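# Place bench rod across cabinet rack, then set part on it

## Task

Pick up the rod lying on the bench and lay it in the cabinet's rack so it runs straight across, between the two rods already there, with each of its ends seated in a notch of the rails; after that, place the part on that same rack and release everything.

## Robot and tools

Robot: two 6-joint arms, left_arm and right_arm, each ending in a parallel two-finger gripper. Scene frame: origin on the table top midway between the arms, +x out over the table, +z up; left_arm sits on the +y side (base near (-0.029, +0.284, 0) m), right_arm on the -y side (base near (+0.034, -0.289, 0) m). The names left and right do not refer to image sides. Gripper fingers point along the gripper's +z axis and close along its y axis; the reported hand point lies between the pads, about 1 cm short of the fingertips.

Joint order, always: waist (joint1), shoulder (joint2), elbow (joint3), wrist pitch (joint4), wrist yaw (joint5), wrist roll (joint6). Stated ranges in rad: waist -2.618 to 3.054, shoulder 0.000 to 3.142, elbow 0.000 to 3.142, wrist pitch -1.571 to 1.571, wrist yaw -1.571 to 1.571, wrist roll -2.094 to 2.094. True ends may differ by up to 0.036 rad.

The row: every motion command is built from rows of 14 numbers, each in [-1, 1], covering both arms even when one stays still: left_arm's six joint values then its opening, then right_arm's six joint values then its opening. Joint values are scaled offsets, not angles: 1.0 equals 1.202 rad for the waist, 1.258 shoulder, 1.238 elbow, 2.073 wrist pitch, 2.022 wrist yaw and wrist roll. Opening is absolute, not an offset: +1 fully open, -1 closed.

execute_actions(actions): a list of actions run one after another. Each action is a list of up to 15 rows, one per 1/30 s control step, 15 steps in all (0.5 s); if fewer rows are given, the last one repeats. Joint offsets in every row count from the joint angles at the start of that action (for a call's first action, the angles in the latest result), not from the previous row. An empty list just returns state and images. An action asking a joint more than 0.036 rad beyond its range is refused for both arms; if the first action of a call is malformed or fails this, nothing runs.

move(target, speed, blocking): target is one 14-number row as above; its offsets count from the Joint positions of the latest result showing them. All joints travel along paths that finish together, so the hand traces a curve; duration is clamped to 0.5 to 10 s. speed (rad/s, 0.01 to 2, default 0.5) is the top rate of whichever joint moves farthest. Opening values are sent at the start. Paths ignore obstacles and the other arm. blocking=false returns after 0.5 s while motion continues; then call wait or stop before sending anything else. The result adds a move: line giving the ending (done, off_target, moving, held, fault), limits=held or limits=none, and each arm's joint farthest from target.

wait(seconds): 0 to 10; the robot holds its last command, a running move continues. stop(): brakes a running move; it needs some room, more when fast; fingers keep moving. zoom_image(camera, region): region is [x0, y0, x1, y1] in pixels of that camera's last image, top-left origin, at most 504 by 504. read_manual(section): only "licences"; moves nothing. finished_scene(scene): pass the current scene's number once the goal holds; irreversible.

Cameras: cam_head_left, cam_head_right, cam_high, cam_low (504x504), cam_left_wrist, cam_right_wrist (616x616 fisheye), returned in that order. Calibration data (intrinsics and world-to-camera transforms) are given and may be a little off.

Results: each arm's hand position (m) and orientation quaternion (w, x, y, z) in the scene frame, less exact at long reach; Joint positions and Joint velocities per arm (rad, rad/s, then the pad gap in m, 0.094 when fully open); Joint targets (angles currently being driven toward); grip_measured (finger opening on the command scale, possibly off by about 1 mm); joint torques. Messages: "joint sent to its limit" (a joint reached its real end; its absence proves nothing), "joint command not followed" (clearance check altered targets), FAULT, MOTOR HOT (from 75 °C) and OVER-TEMPERATURE FAULT (arm stopped at 90 °C; at 100 °C it goes limp and falls).

Motion limits: per step each joint target stays within a lead of the measured angle (0.202 rad waist, 0.258 shoulder, 0.238 elbow, 0.573 wrist pitch, 0.522 wrist yaw and roll), and targets are pulled back if they would put the hand over 70 mm from where it is; big moves thus span several actions, and unfinished ones must be re-commanded.

Holding: to grip, command an opening below grip_measured; about 0.03 under holds firmly, less holds gently. Pads push about 50 to 62 N at most, less on very thin parts. Objects held may get brief tugs, loose ones an occasional push. Sending zero offsets lets an arm sag gradually; restate the wanted angles as offsets in a reply's first call and raise them if a joint lags.

Avoid: dropping or slipping the rod or part, knocking anything off the table, slamming or pressing hard (faster motion and targets far past contact both hit harder), letting the arms collide or squeeze each other, and long loaded holds that overheat motors. Finish with both grippers opened and clear of the objects.

Each tool is called after "Emit:" by a JSON object that holds its "name" and its "arguments", one argument or row to a line.

## Session

Emit:
{"name": "execute_actions", "arguments": {
  "actions": []
}}

Scene clock: 0.00 s.
left_arm: end_effector_position=(+0.0650, +0.1615, +0.1790) grip_measured=+1.000 end_effector_quat_wxyz=(+0.279, +0.644, +0.708, +0.074) | right_arm: end_effector_position=(+0.5295, -0.3124, +0.1781) grip_measured=+1.000 end_effector_quat_wxyz=(+0.664, -0.364, +0.647, +0.087)
Joint names: [waist, shoulder, elbow, wrist pitch, wrist yaw, wrist roll]
Joint positions: left_arm=[-1.337  0.726  0.893 -1.405 -0.492  0.06   0.094] | right_arm=[-0.352  1.92   1.008  0.724 -0.987 -0.538  0.094]
Joint velocities: left_arm=[ 0.007 -0.002  0.012 -0.037  0.037  0.022  0.   ] | right_arm=[-0.017  0.017 -0.007  0.051 -0.051 -0.037  0.   ]
Joint torques (N m, as the arm reports them, + toward a larger angle): no reading
Motor temperatures (°C, as the motors report them): left_arm=[27 28 28 26 29 28] | right_arm=[28 29 26 28 26 28]
Joint targets: left_arm=[-1.337 0.722 0.905 -1.401 -0.501 0.057] | right_arm=[-0.352 1.909 1.015 0.722 -0.992 -0.534]

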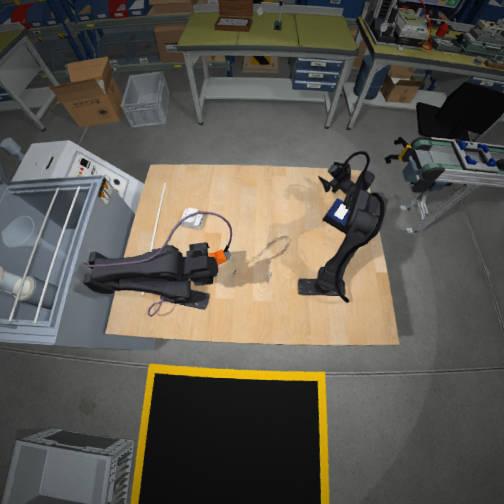

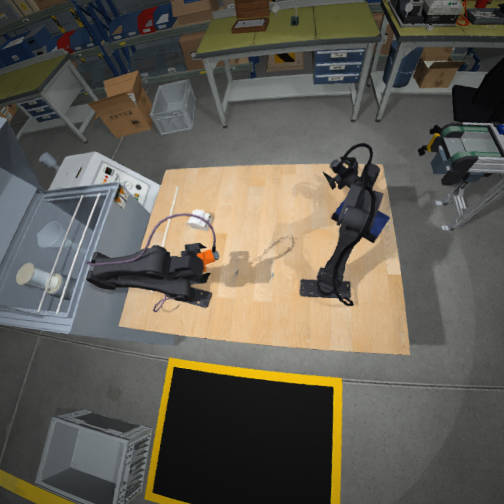

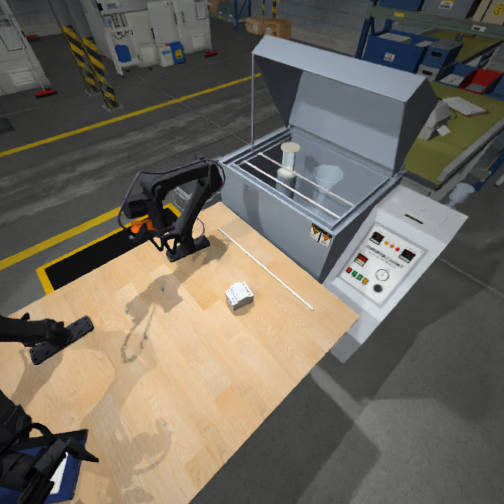

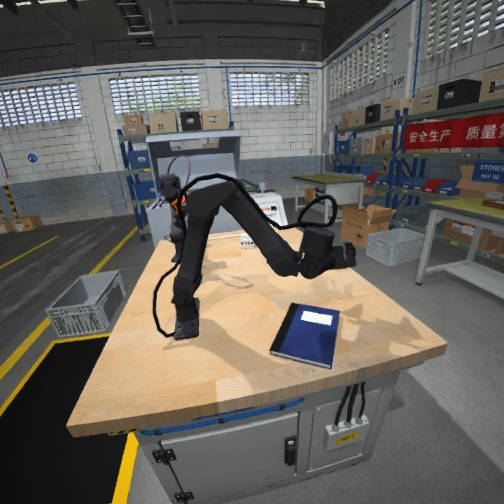

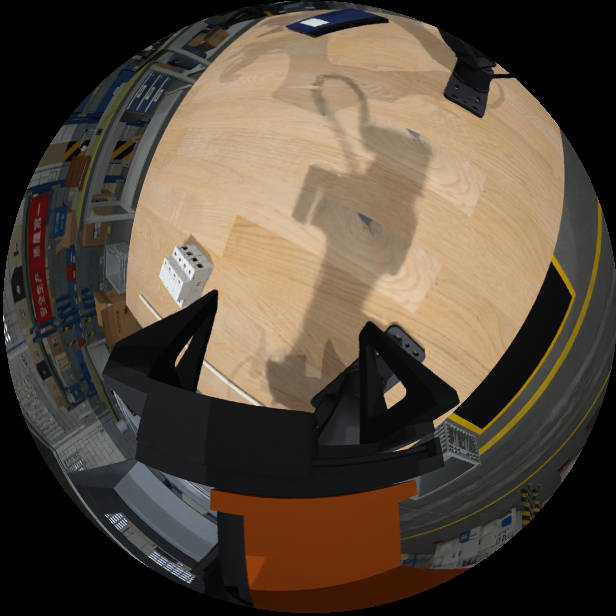

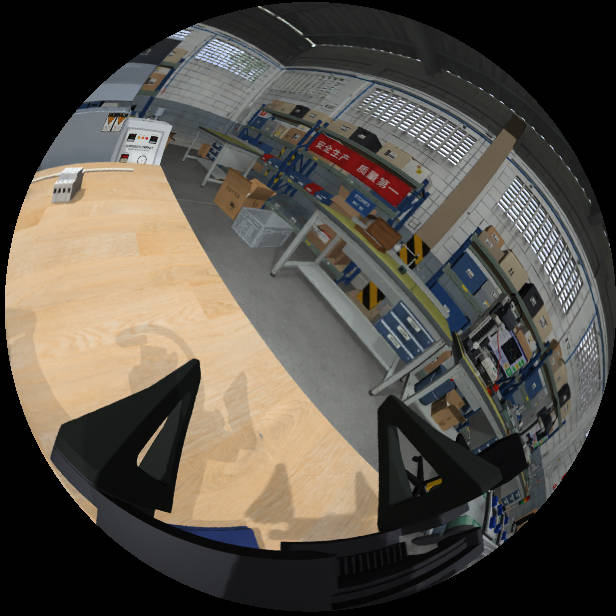

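Emit:
{"name": "zoom_image", "arguments": {
  "camera": "cam_high",
  "region": [200, 120, 420, 340]
}}

Emit:
{"name": "zoom_image", "arguments": {
  "camera": "cam_head_left",
  "region": [0, 150, 220, 370]
}}

Emit:
{"name": "zoom_image", "arguments": {
  "camera": "cam_head_right",
  "region": [0, 150, 220, 370]
}}

Region (200, 120, 420, 340) of cam_high's 504x504 image, scaled by 2.291, with more detail than that image has.

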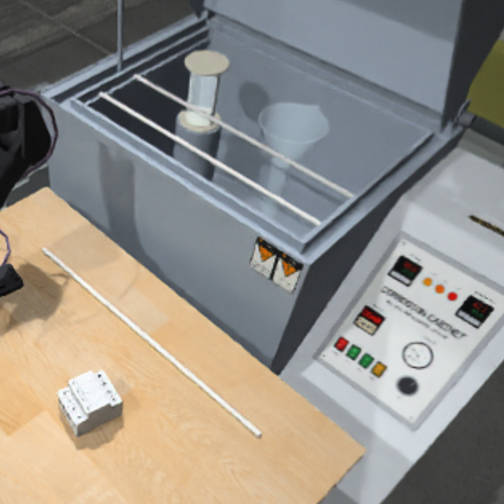

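Region (0, 150, 220, 370) of cam_head_left's 504x504 image, scaled by 2.291, with more detail than that image has.

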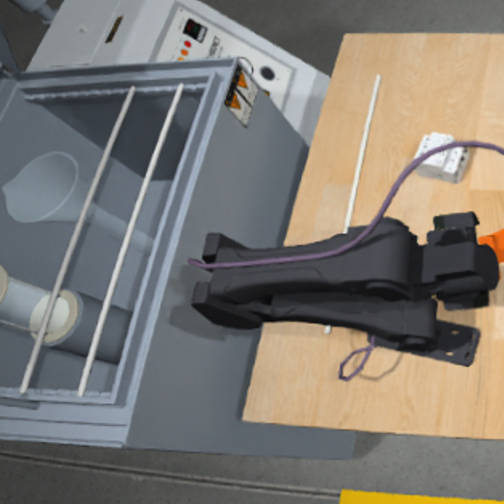

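Region (0, 150, 220, 370) of cam_head_right's 504x504 image, scaled by 2.291, with more detail than that image has.

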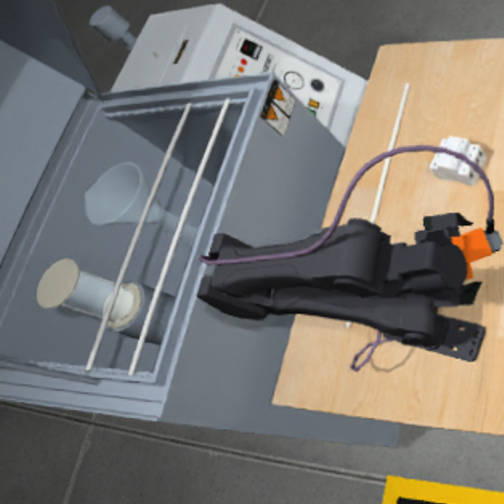

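Emit:
{"name": "zoom_image", "arguments": {
  "camera": "cam_high",
  "region": [220, 130, 300, 190]
}}

Emit:
{"name": "zoom_image", "arguments": {
  "camera": "cam_head_right",
  "region": [60, 175, 130, 225]
}}

Emit:
{"name": "zoom_image", "arguments": {
  "camera": "cam_head_left",
  "region": [0, 295, 70, 345]
}}

Emit:
{"name": "zoom_image", "arguments": {
  "camera": "cam_high",
  "region": [210, 265, 270, 325]
}}

Region (220, 130, 300, 190) of cam_high's 504x504 image, scaled by 6.300, with more detail than that image has; it fills the top 378 rows of this view, and the rest is white.

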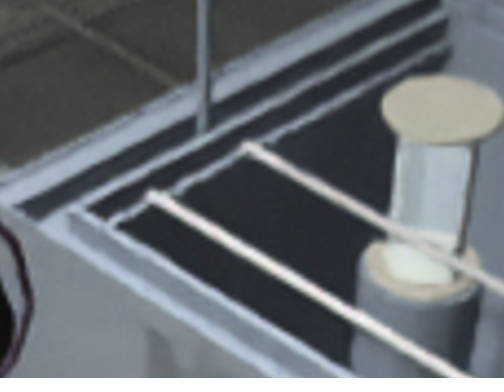

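Region (60, 175, 130, 225) of cam_head_right's 504x504 image, scaled by 7.200, with more detail than that image has; it fills the top 360 rows of this view, and the rest is white.

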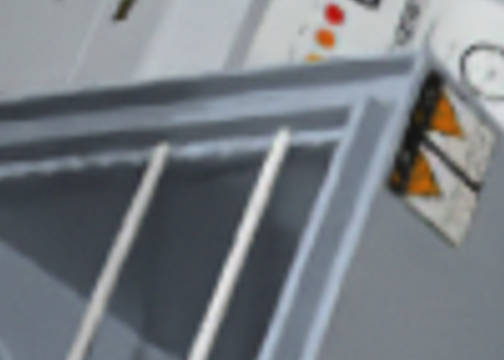

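Region (0, 295, 70, 345) of cam_head_left's 504x504 image, scaled by 7.200, with more detail than that image has; it fills the top 360 rows of this view, and the rest is white.

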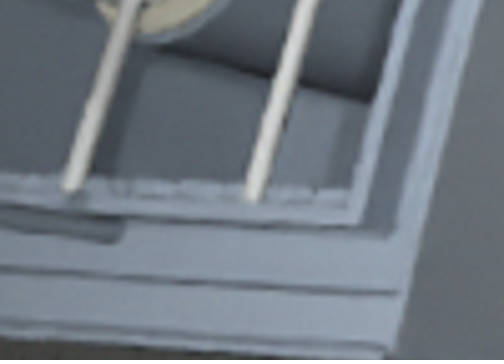

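Region (210, 265, 270, 325) of cam_high's 504x504 image, scaled by 8.400, with more detail than that image has.

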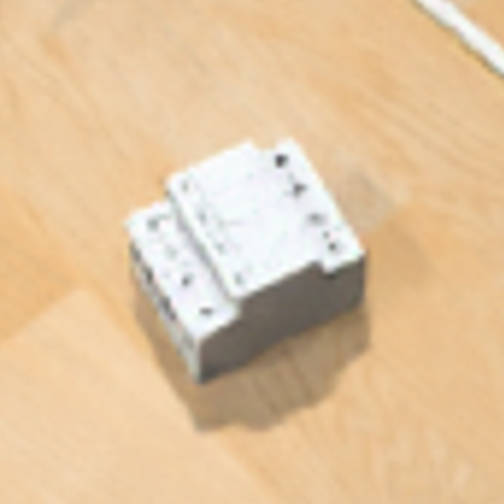

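Emit:
{"name": "move", "arguments": {
  "target": [0.9,0.45,0.25,0.06,0.243,0.23,0,0,0,0,0,0,0,1],
  "speed": 1.0
}}

Emit:
{"name": "move", "arguments": {
  "target": [0.8,0.461,0.21,0.057,0,0,0,0,0,0,0,0,0,1],
  "speed": 1.0
}}

Scene clock: 52.40 s.
left_arm: end_effector_position=(+0.1861, +0.1891, +0.1559) grip_measured=+0.003 end_effector_quat_wxyz=(+0.074, +0.453, +0.888, +0.009) | right_arm: end_effector_position=(+0.5295, -0.3124, +0.1781) grip_measured=+1.000 end_effector_quat_wxyz=(+0.664, -0.364, +0.647, +0.087)
Joint names: [waist, shoulder, elbow, wrist pitch, wrist yaw, wrist roll]
Joint positions: left_arm=[-0.264  1.292  1.168 -1.297 -0.012  0.517  0.047] | right_arm=[-0.352  1.92   1.008  0.724 -0.987 -0.538  0.094]
Joint velocities: left_arm=[-0.017 -0.032 -0.002  0.022  0.007 -0.007  0.   ] | right_arm=[-0.002  0.002  0.007  0.022 -0.022  0.007  0.   ]
Joint torques (N m, as the arm reports them, + toward a larger angle): left_arm=[ 0.6  -4.34  9.89  0.81  0.07  0.05] | right_arm=[ 0.04 -8.5   5.59  1.88 -0.11 -0.02]
Motor temperatures (°C, as the motors report them): left_arm=[27 28 31 28 29 28] | right_arm=[28 33 28 31 26 28]
Joint targets: left_arm=[-0.256 1.292 1.202 -1.281 -0.001 0.525] | right_arm=[-0.352 1.920 1.008 0.724 -0.987 -0.538]
move: off_target (left_arm); limits=none; left_arm: farthest joint: the elbow, 0.035 radians from its target (0.309 radians at the start); right_arm: farthest joint: the waist, 0.000 radians from its target (0.000 radians at the start)
camera_calibration (this result's frames):
cam_left_wrist: T_world_to_cam=[[-0.605241, -0.79602, -0.00597801, 0.252807], [-0.662961, 0.499886, 0.557312, -0.0436299], [-0.440643, 0.341271, -0.830282, 0.270737], [0, 0, 0, 1]] pos_world=[0.243382, 0.130655, 0.250615]

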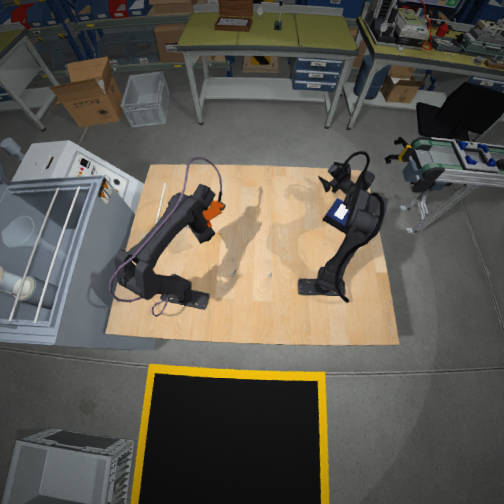

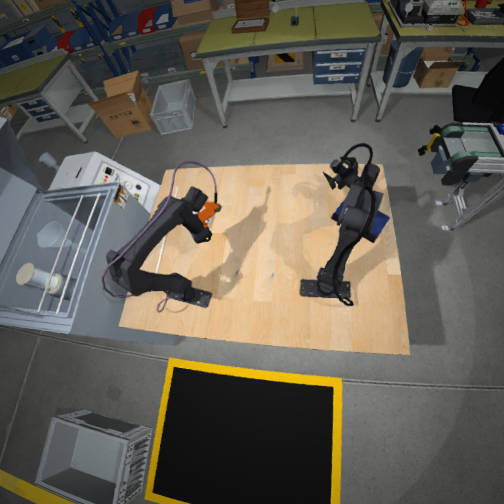

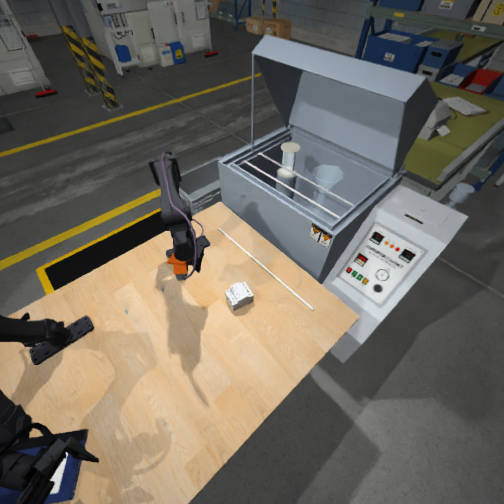

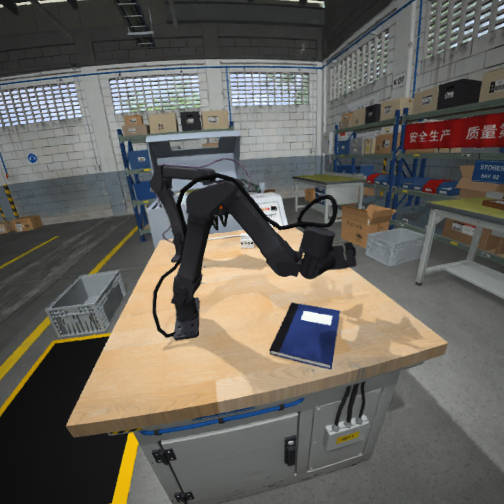

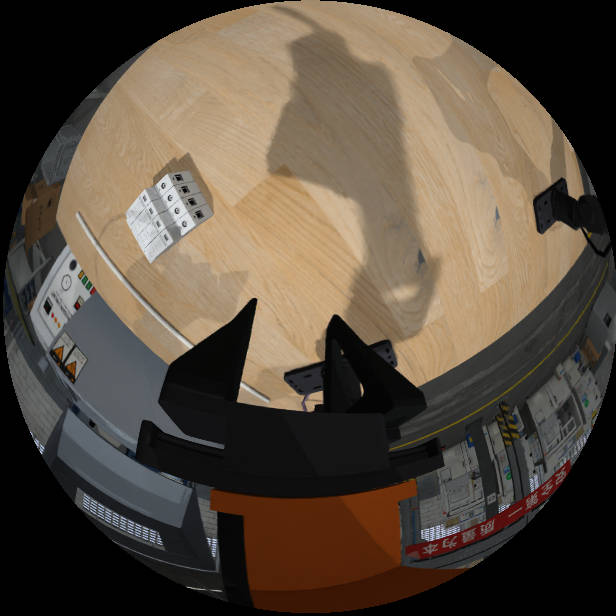

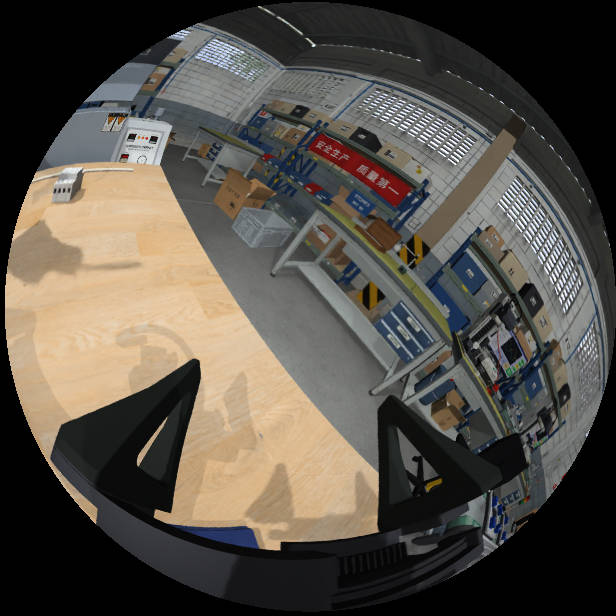

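Scene clock: 53.83 s.
left_arm: end_effector_position=(+0.2413, +0.4492, +0.0607) grip_measured=+0.003 end_effector_quat_wxyz=(-0.052, -0.011, +0.998, -0.022) | right_arm: end_effector_position=(+0.5295, -0.3124, +0.1781) grip_measured=+1.000 end_effector_quat_wxyz=(+0.664, -0.364, +0.647, +0.087)
Joint names: [waist, shoulder, elbow, wrist pitch, wrist yaw, wrist roll]
Joint positions: left_arm=[ 0.703  1.881  1.39  -1.192 -0.014  0.517  0.047] | right_arm=[-0.352  1.92   1.008  0.724 -0.987 -0.538  0.094]
Joint velocities: left_arm=[-0.022 -0.007 -0.022 -0.007 -0.007 -0.022  0.   ] | right_arm=[ 0.002 -0.007 -0.017  0.095 -0.037 -0.022  0.   ]
Joint torques (N m, as the arm reports them, + toward a larger angle): left_arm=[ -0.25 -10.74   9.59   0.22   0.    -0.01] | right_arm=[ 0.05 -8.5   5.57  1.89 -0.11 -0.03]
Motor temperatures (°C, as the motors report them): left_arm=[27 28 31 28 29 28] | right_arm=[28 33 28 31 26 28]
Joint targets: left_arm=[0.698 1.872 1.428 -1.179 -0.012 0.517] | right_arm=[-0.352 1.920 1.008 0.724 -0.987 -0.538]
move: off_target (left_arm); limits=none; left_arm: farthest joint: the elbow, 0.038 radians from its target (0.260 radians at the start); right_arm: farthest joint: the waist, 0.000 radians from its target (0.000 radians at the start)
camera_calibration (this result's frames):
cam_left_wrist: T_world_to_cam=[[0.316265, -0.947386, 0.0493512, 0.335005], [-0.639846, -0.174614, 0.748403, 0.201857], [-0.70041, -0.268271, -0.661405, 0.453505], [0, 0, 0, 1]] pos_world=[0.340846, 0.474288, 0.132347]

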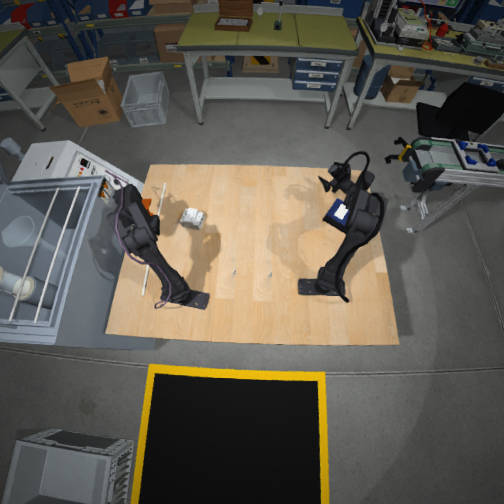

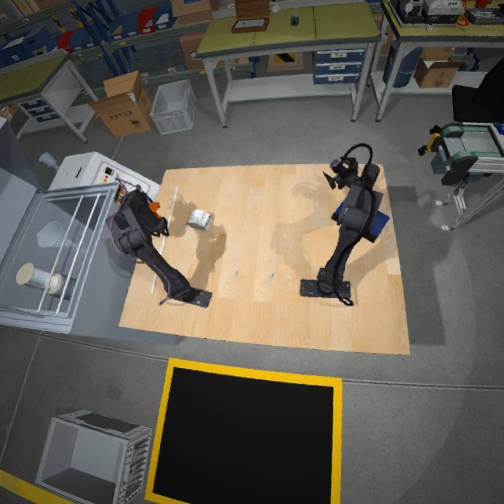

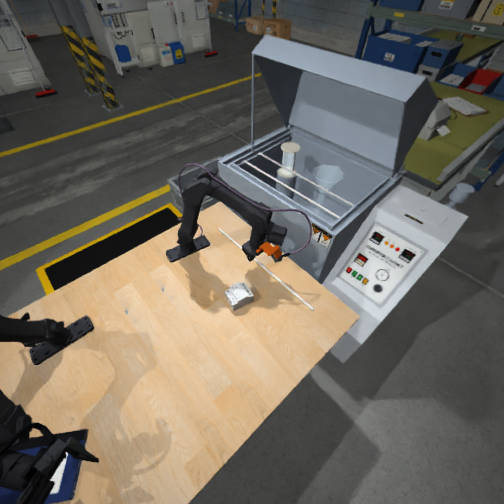

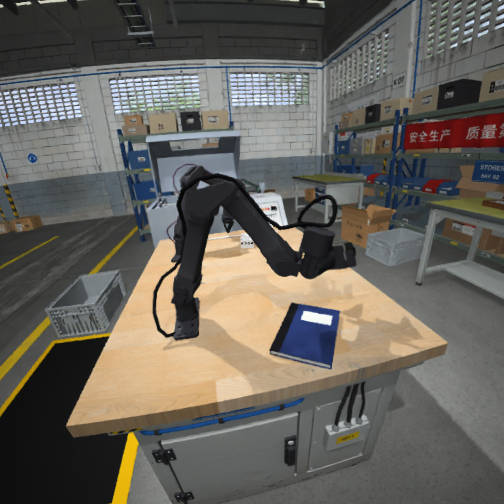

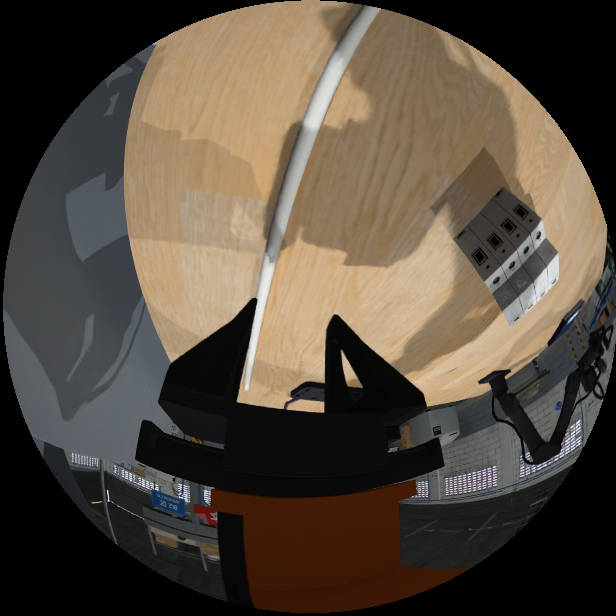

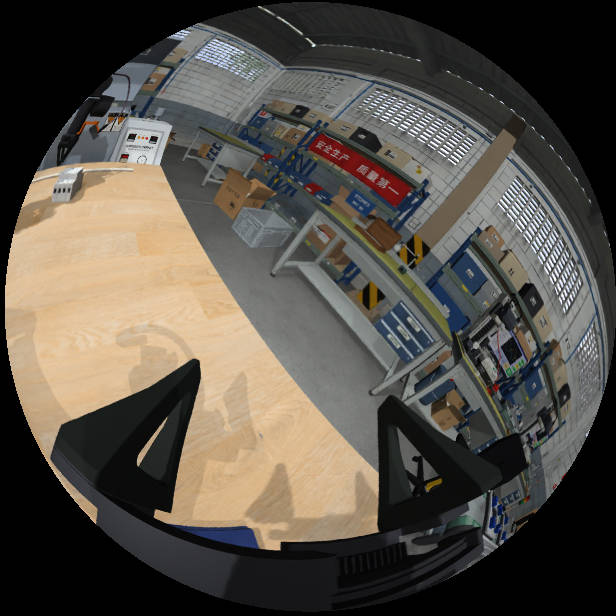

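Emit:
{"name": "move", "arguments": {
  "target": [0.022,0.037,-0.024,0.109,0.012,0.017,0,0,0,0,0,0,0,1]
}}

Scene clock: 59.13 s.
left_arm: end_effector_position=(+0.2747, +0.4739, +0.0375) grip_measured=+0.003 end_effector_quat_wxyz=(+0.010, -0.007, +1.000, +0.007) | right_arm: end_effector_position=(+0.5295, -0.3124, +0.1781) grip_measured=+1.000 end_effector_quat_wxyz=(+0.664, -0.364, +0.647, +0.087)
Joint names: [waist, shoulder, elbow, wrist pitch, wrist yaw, wrist roll]
Joint positions: left_arm=[ 0.72   1.932  1.37  -0.985 -0.002  0.543  0.047] | right_arm=[-0.352  1.92   1.008  0.724 -0.987 -0.538  0.094]
Joint velocities: left_arm=[-0.007 -0.002  0.012 -0.007  0.007 -0.081  0.   ] | right_arm=[-0.007  0.012 -0.002  0.022  0.007  0.022  0.   ]
Joint torques (N m, as the arm reports them, + toward a larger angle): left_arm=[  0.64 -11.01   5.59   0.56   0.09   0.07] | right_arm=[ 0.03 -8.5   5.57  1.89 -0.11 -0.02]
Motor temperatures (°C, as the motors report them): left_arm=[27 29 31 27 29 28] | right_arm=[28 33 28 31 26 28]
Joint targets: left_arm=[0.729 1.927 1.361 -0.967 0.010 0.551] | right_arm=[-0.352 1.920 1.008 0.724 -0.987 -0.538]
move: done; limits=none; left_arm: farthest joint: the wrist pitch, 0.019 radians from its target (0.226 radians at the start); right_arm: farthest joint: the waist, 0.000 radians from its target (0.000 radians at the start)
camera_calibration (this result's frames):
cam_left_wrist: T_world_to_cam=[[0.30344, -0.952331, 0.0314484, 0.355485], [-0.727907, -0.210382, 0.652603, 0.289609], [-0.614878, -0.220918, -0.757047, 0.425787], [0, 0, 0, 1]] pos_world=[0.364747, 0.493532, 0.122162]

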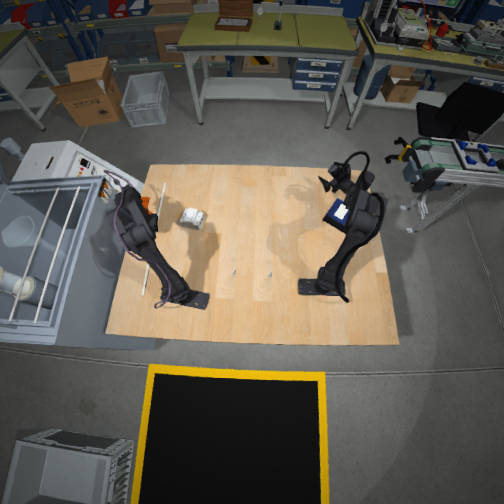

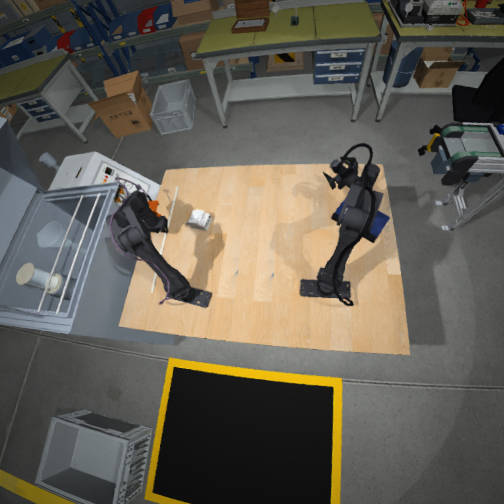

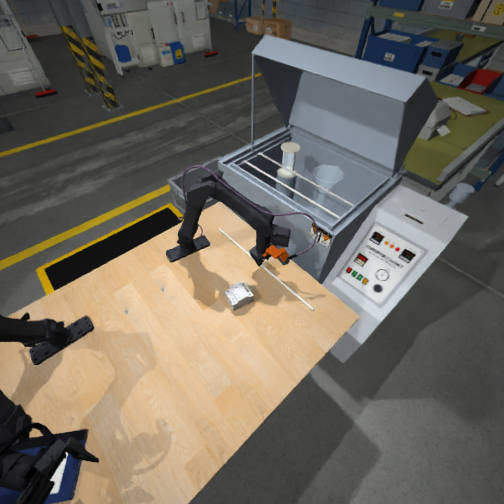

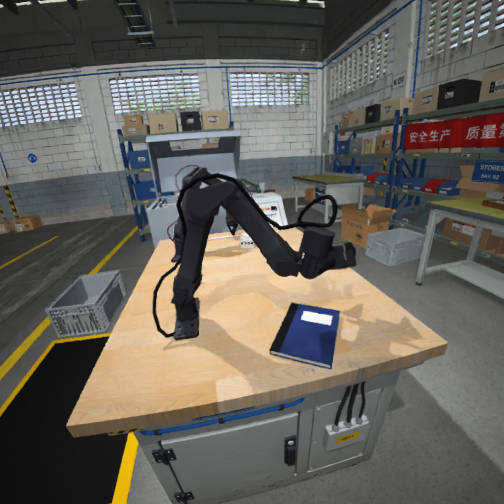

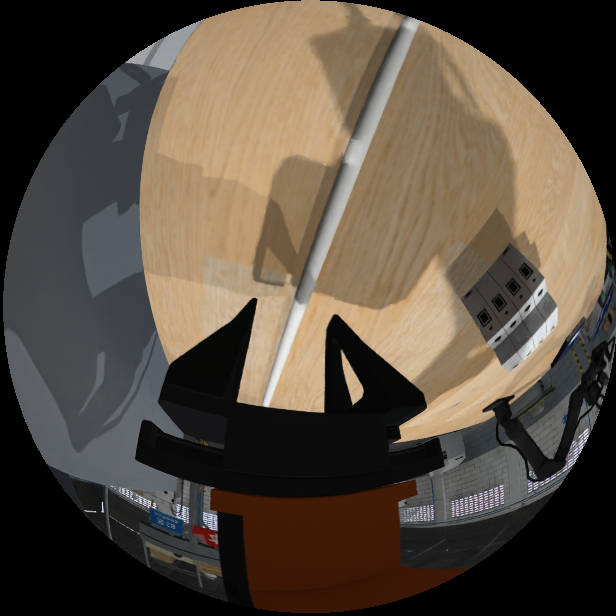

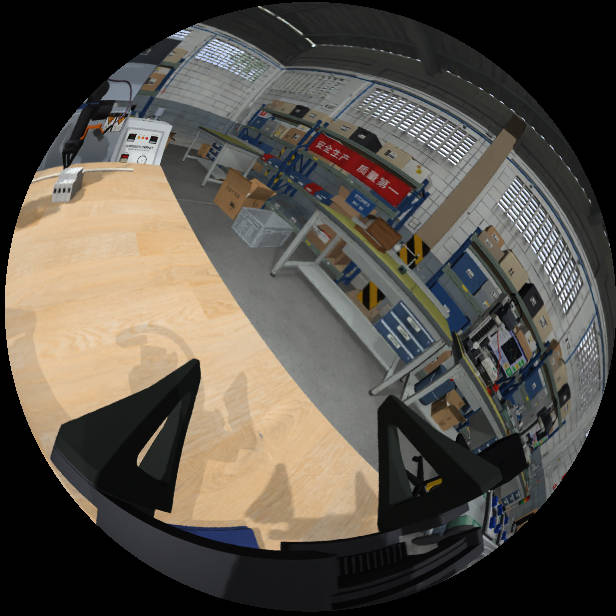

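Emit:
{"name": "move", "arguments": {
  "target": [0,0.0145,-0.0695,0.0445,0,0,0,0,0,0,0,0,0,1],
  "speed": 0.2
}}

Emit:
{"name": "zoom_image", "arguments": {
  "camera": "cam_right_wrist",
  "region": [30, 120, 130, 200]
}}

Scene clock: 63.87 s.
left_arm: end_effector_position=(+0.2662, +0.4686, +0.0156) grip_measured=+0.002 end_effector_quat_wxyz=(-0.002, -0.006, +1.000, -0.000) | right_arm: end_effector_position=(+0.5295, -0.3124, +0.1781) grip_measured=+1.000 end_effector_quat_wxyz=(+0.664, -0.364, +0.647, +0.087)
Joint names: [waist, shoulder, elbow, wrist pitch, wrist yaw, wrist roll]
Joint positions: left_arm=[ 0.72   1.95   1.303 -0.928 -0.002  0.543  0.047] | right_arm=[-0.352  1.92   1.008  0.724 -0.987 -0.538  0.094]
Joint velocities: left_arm=[-0.017 -0.012 -0.022 -0.037 -0.037 -0.007  0.   ] | right_arm=[-0.007  0.002 -0.002  0.066  0.051 -0.007  0.   ]
Joint torques (N m, as the arm reports them, + toward a larger angle): left_arm=[  0.07 -10.48   4.46   0.71  -0.02   0.  ] | right_arm=[ 0.02 -8.5   5.57  1.88 -0.11 -0.03]
Motor temperatures (°C, as the motors report them): left_arm=[27 30 31 27 29 28] | right_arm=[28 33 28 31 26 28]
Joint targets: left_arm=[0.720 1.950 1.284 -0.893 -0.002 0.543] | right_arm=[-0.352 1.920 1.008 0.724 -0.987 -0.538]
move: off_target (left_arm); limits=none; left_arm: farthest joint: the wrist pitch, 0.035 radians from its target (0.092 radians at the start); right_arm: farthest joint: the waist, 0.000 radians from its target (0.000 radians at the start)
camera_calibration (this result's frames):
cam_left_wrist: T_world_to_cam=[[0.303902, -0.951935, 0.0382615, 0.353292], [-0.712311, -0.200366, 0.672656, 0.287378], [-0.632658, -0.231675, -0.738966, 0.412306], [0, 0, 0, 1]] pos_world=[0.358185, 0.489413, 0.0978558]

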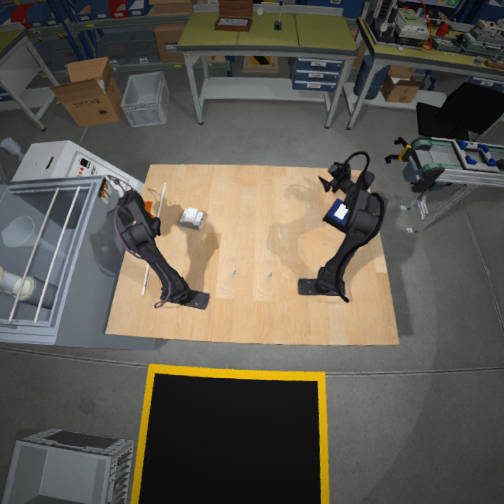

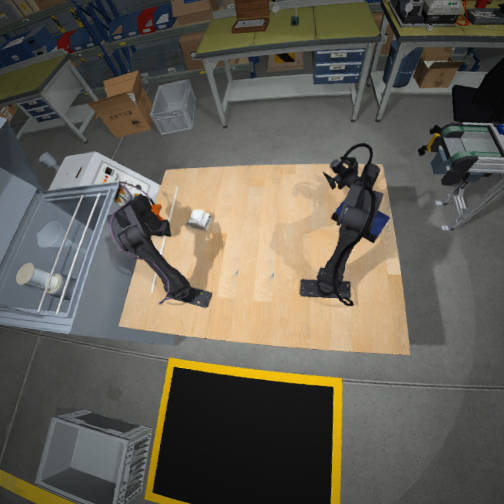

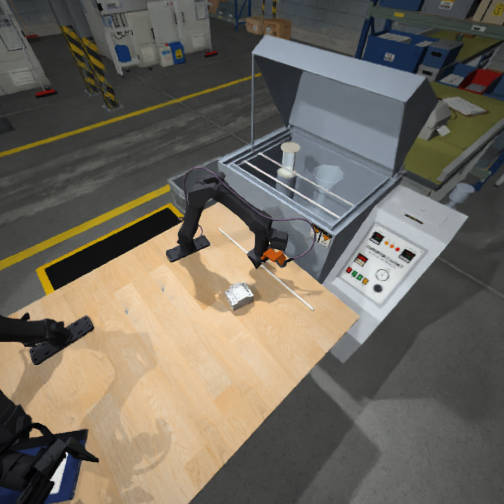

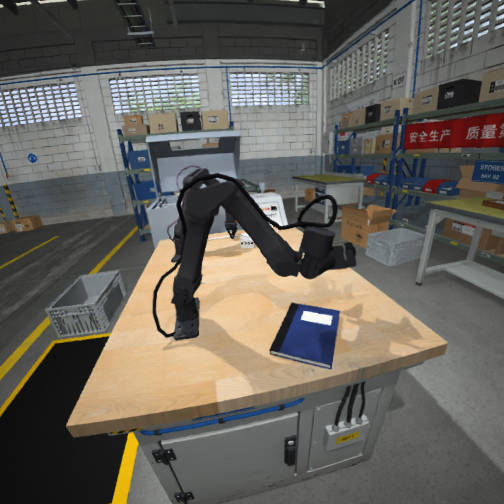

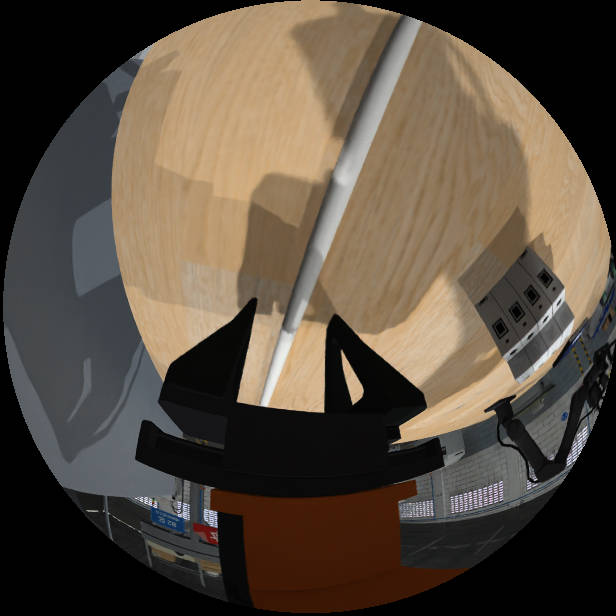

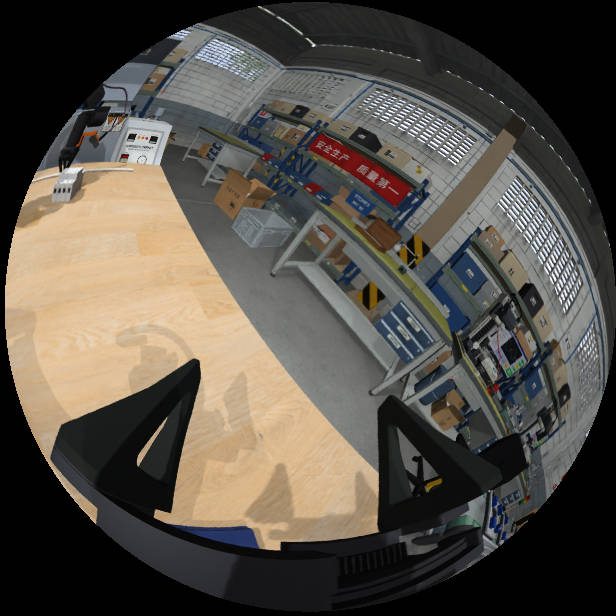

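Region (30, 120, 130, 200) of cam_right_wrist's 616x616 image, scaled by 5.040, with more detail than that image has; it fills the top 403 rows of this view, and the rest is white.

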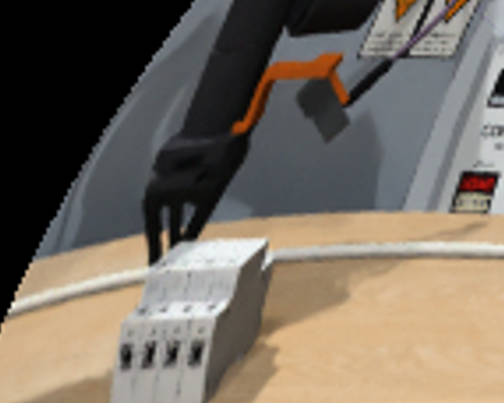

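Seems to be touching the table. Close.

Emit:
{"name": "move", "arguments": {
  "target": [0,0,0,0,0,0,-0.85,0,0,0,0,0,0,1]
}}

Scene clock: 65.83 s.
left_arm: end_effector_position=(+0.2663, +0.4683, +0.0156) grip_measured=-0.814 end_effector_quat_wxyz=(-0.002, -0.006, +1.000, -0.001) | right_arm: end_effector_position=(+0.5295, -0.3124, +0.1781) grip_measured=+1.000 end_effector_quat_wxyz=(+0.664, -0.364, +0.647, +0.087)
Joint names: [waist, shoulder, elbow, wrist pitch, wrist yaw, wrist roll]
Joint positions: left_arm=[ 0.72   1.95   1.303 -0.928  0.     0.543  0.009] | right_arm=[-0.352  1.92   1.008  0.724 -0.987 -0.538  0.094]
Joint velocities: left_arm=[ 0.002 -0.012 -0.002 -0.066 -0.037 -0.037  0.   ] | right_arm=[-0.007 -0.012 -0.002 -0.11  -0.007  0.037  0.   ]
Joint torques (N m, as the arm reports them, + toward a larger angle): left_arm=[  0.07 -10.52   6.16   0.3   -0.03   0.  ] | right_arm=[ 0.05 -8.49  5.57  1.89 -0.11 -0.03]
Motor temperatures (°C, as the motors report them): left_arm=[27 30 30 27 29 28] | right_arm=[28 33 28 31 26 28]
Joint targets: left_arm=[0.720 1.950 1.303 -0.928 -0.002 0.543] | right_arm=[-0.352 1.920 1.008 0.724 -0.987 -0.538]
move: done; limits=none; left_arm: farthest joint: the wrist yaw, 0.002 radians from its target (0.000 radians at the start); right_arm: farthest joint: the waist, 0.000 radians from its target (0.000 radians at the start)
camera_calibration (this result's frames):
cam_left_wrist: T_world_to_cam=[[0.303869, -0.951869, 0.0401094, 0.352912], [-0.712987, -0.199282, 0.672262, 0.287127], [-0.631912, -0.232877, -0.739226, 0.412721], [0, 0, 0, 1]] pos_world=[0.358282, 0.489259, 0.0979142]

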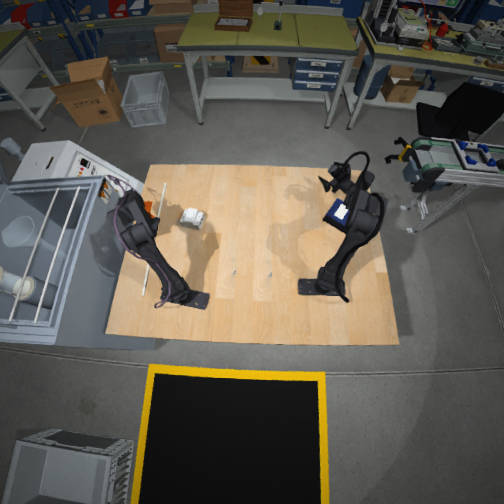

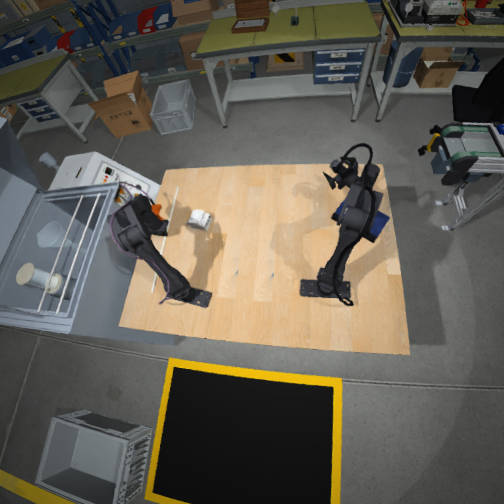

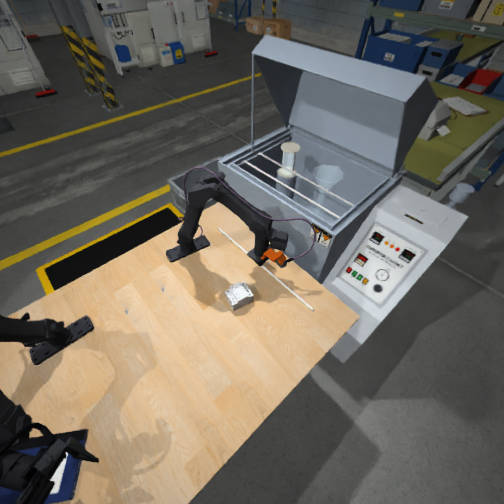

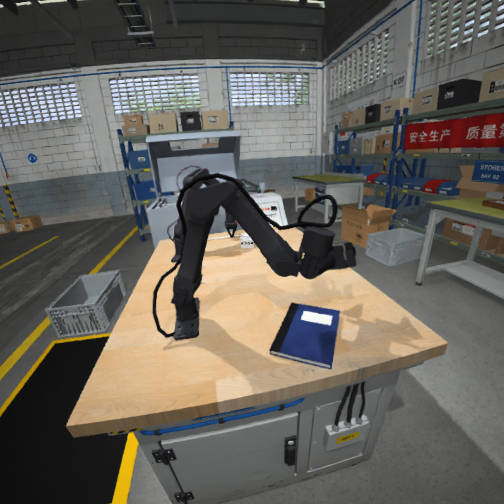

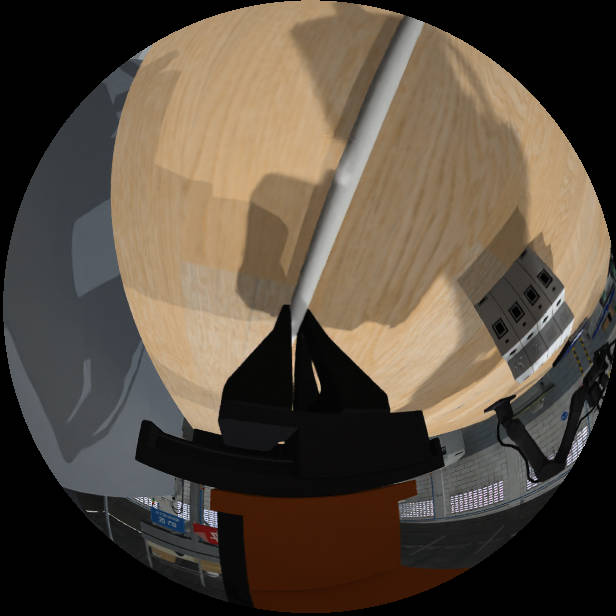

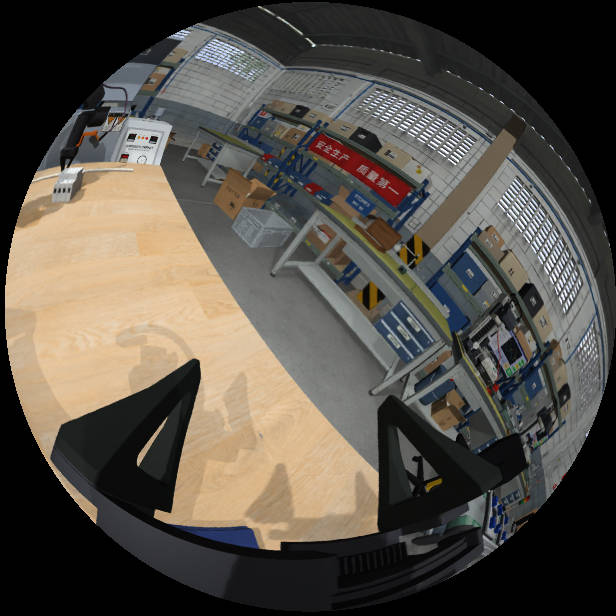

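Emit:
{"name": "move", "arguments": {
  "target": [0.603,-0.645,0,-0.052,-0.1,0.392,-0.85,0,0,0,0,0,0,1],
  "speed": 0.5
}}

Scene clock: 82.17 s.
left_arm: end_effector_position=(+0.0258, +0.5810, +0.2665) grip_measured=-0.814 end_effector_quat_wxyz=(+0.002, -0.005, +0.938, +0.347) | right_arm: end_effector_position=(+0.5295, -0.3124, +0.1781) grip_measured=+1.000 end_effector_quat_wxyz=(+0.664, -0.364, +0.647, +0.087)
Joint names: [waist, shoulder, elbow, wrist pitch, wrist yaw, wrist roll]
Joint positions: left_arm=[ 1.437  1.15   1.303 -1.038 -0.192  1.331  0.009] | right_arm=[-0.352  1.92   1.008  0.724 -0.987 -0.538  0.094]
Joint velocities: left_arm=[-0.002 -0.012  0.007  0.081 -0.007  0.11  -0.001] | right_arm=[-0.012 -0.002 -0.002 -0.022 -0.022 -0.007  0.   ]
Joint torques (N m, as the arm reports them, + toward a larger angle): left_arm=[ 0.58 -4.38  7.29  1.61 -0.19  0.03] | right_arm=[ 0.04 -8.5   5.55  1.88 -0.11 -0.03]
Motor temperatures (°C, as the motors report them): left_arm=[27 31 30 27 29 28] | right_arm=[28 33 28 32 26 28]
Joint targets: left_arm=[1.445 1.138 1.303 -1.036 -0.202 1.336] | right_arm=[-0.352 1.920 1.008 0.724 -0.987 -0.538]
move: done; limits=none; left_arm: farthest joint: the shoulder, 0.011 radians from its target (0.811 radians at the start); right_arm: farthest joint: the waist, 0.000 radians from its target (0.000 radians at the start)
camera_calibration (this result's frames):
cam_left_wrist: T_world_to_cam=[[0.301308, -0.749036, -0.59005, 0.573375], [-0.715923, -0.586441, 0.378869, 0.272664], [-0.629816, 0.308274, -0.712951, 0.150998], [0, 0, 0, 1]] pos_world=[0.117544, 0.542831, 0.342671]

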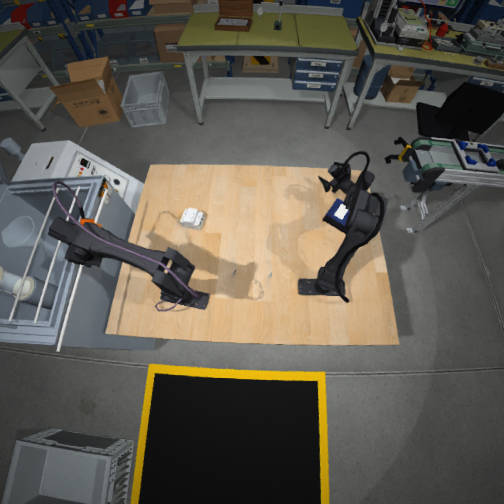

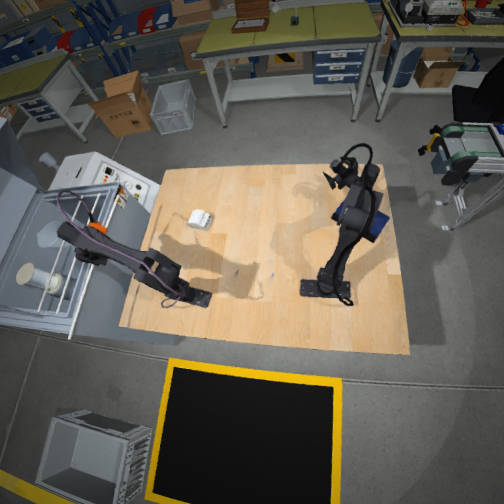

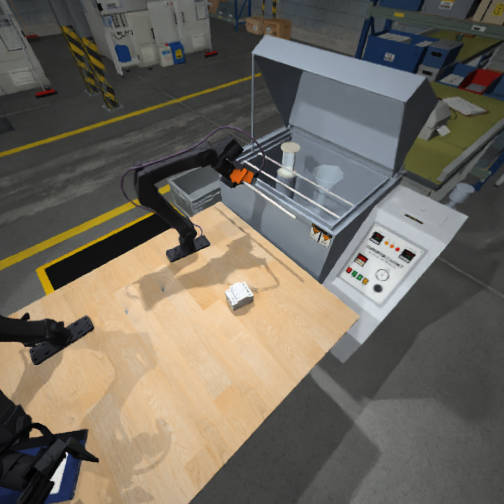

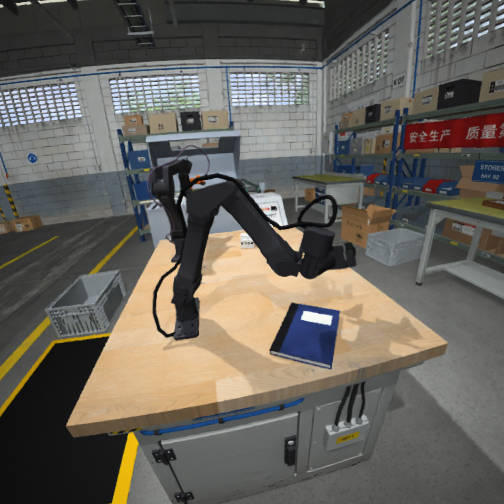

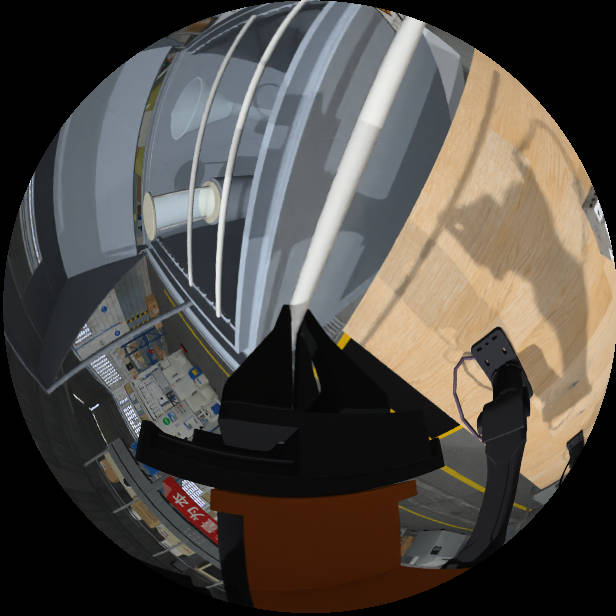

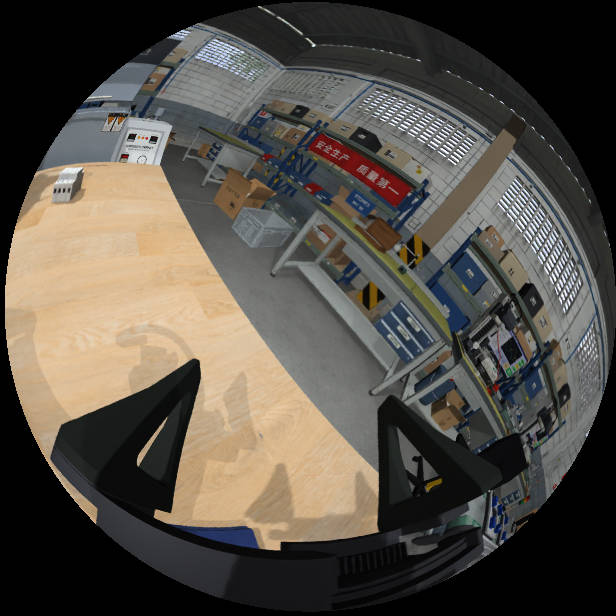

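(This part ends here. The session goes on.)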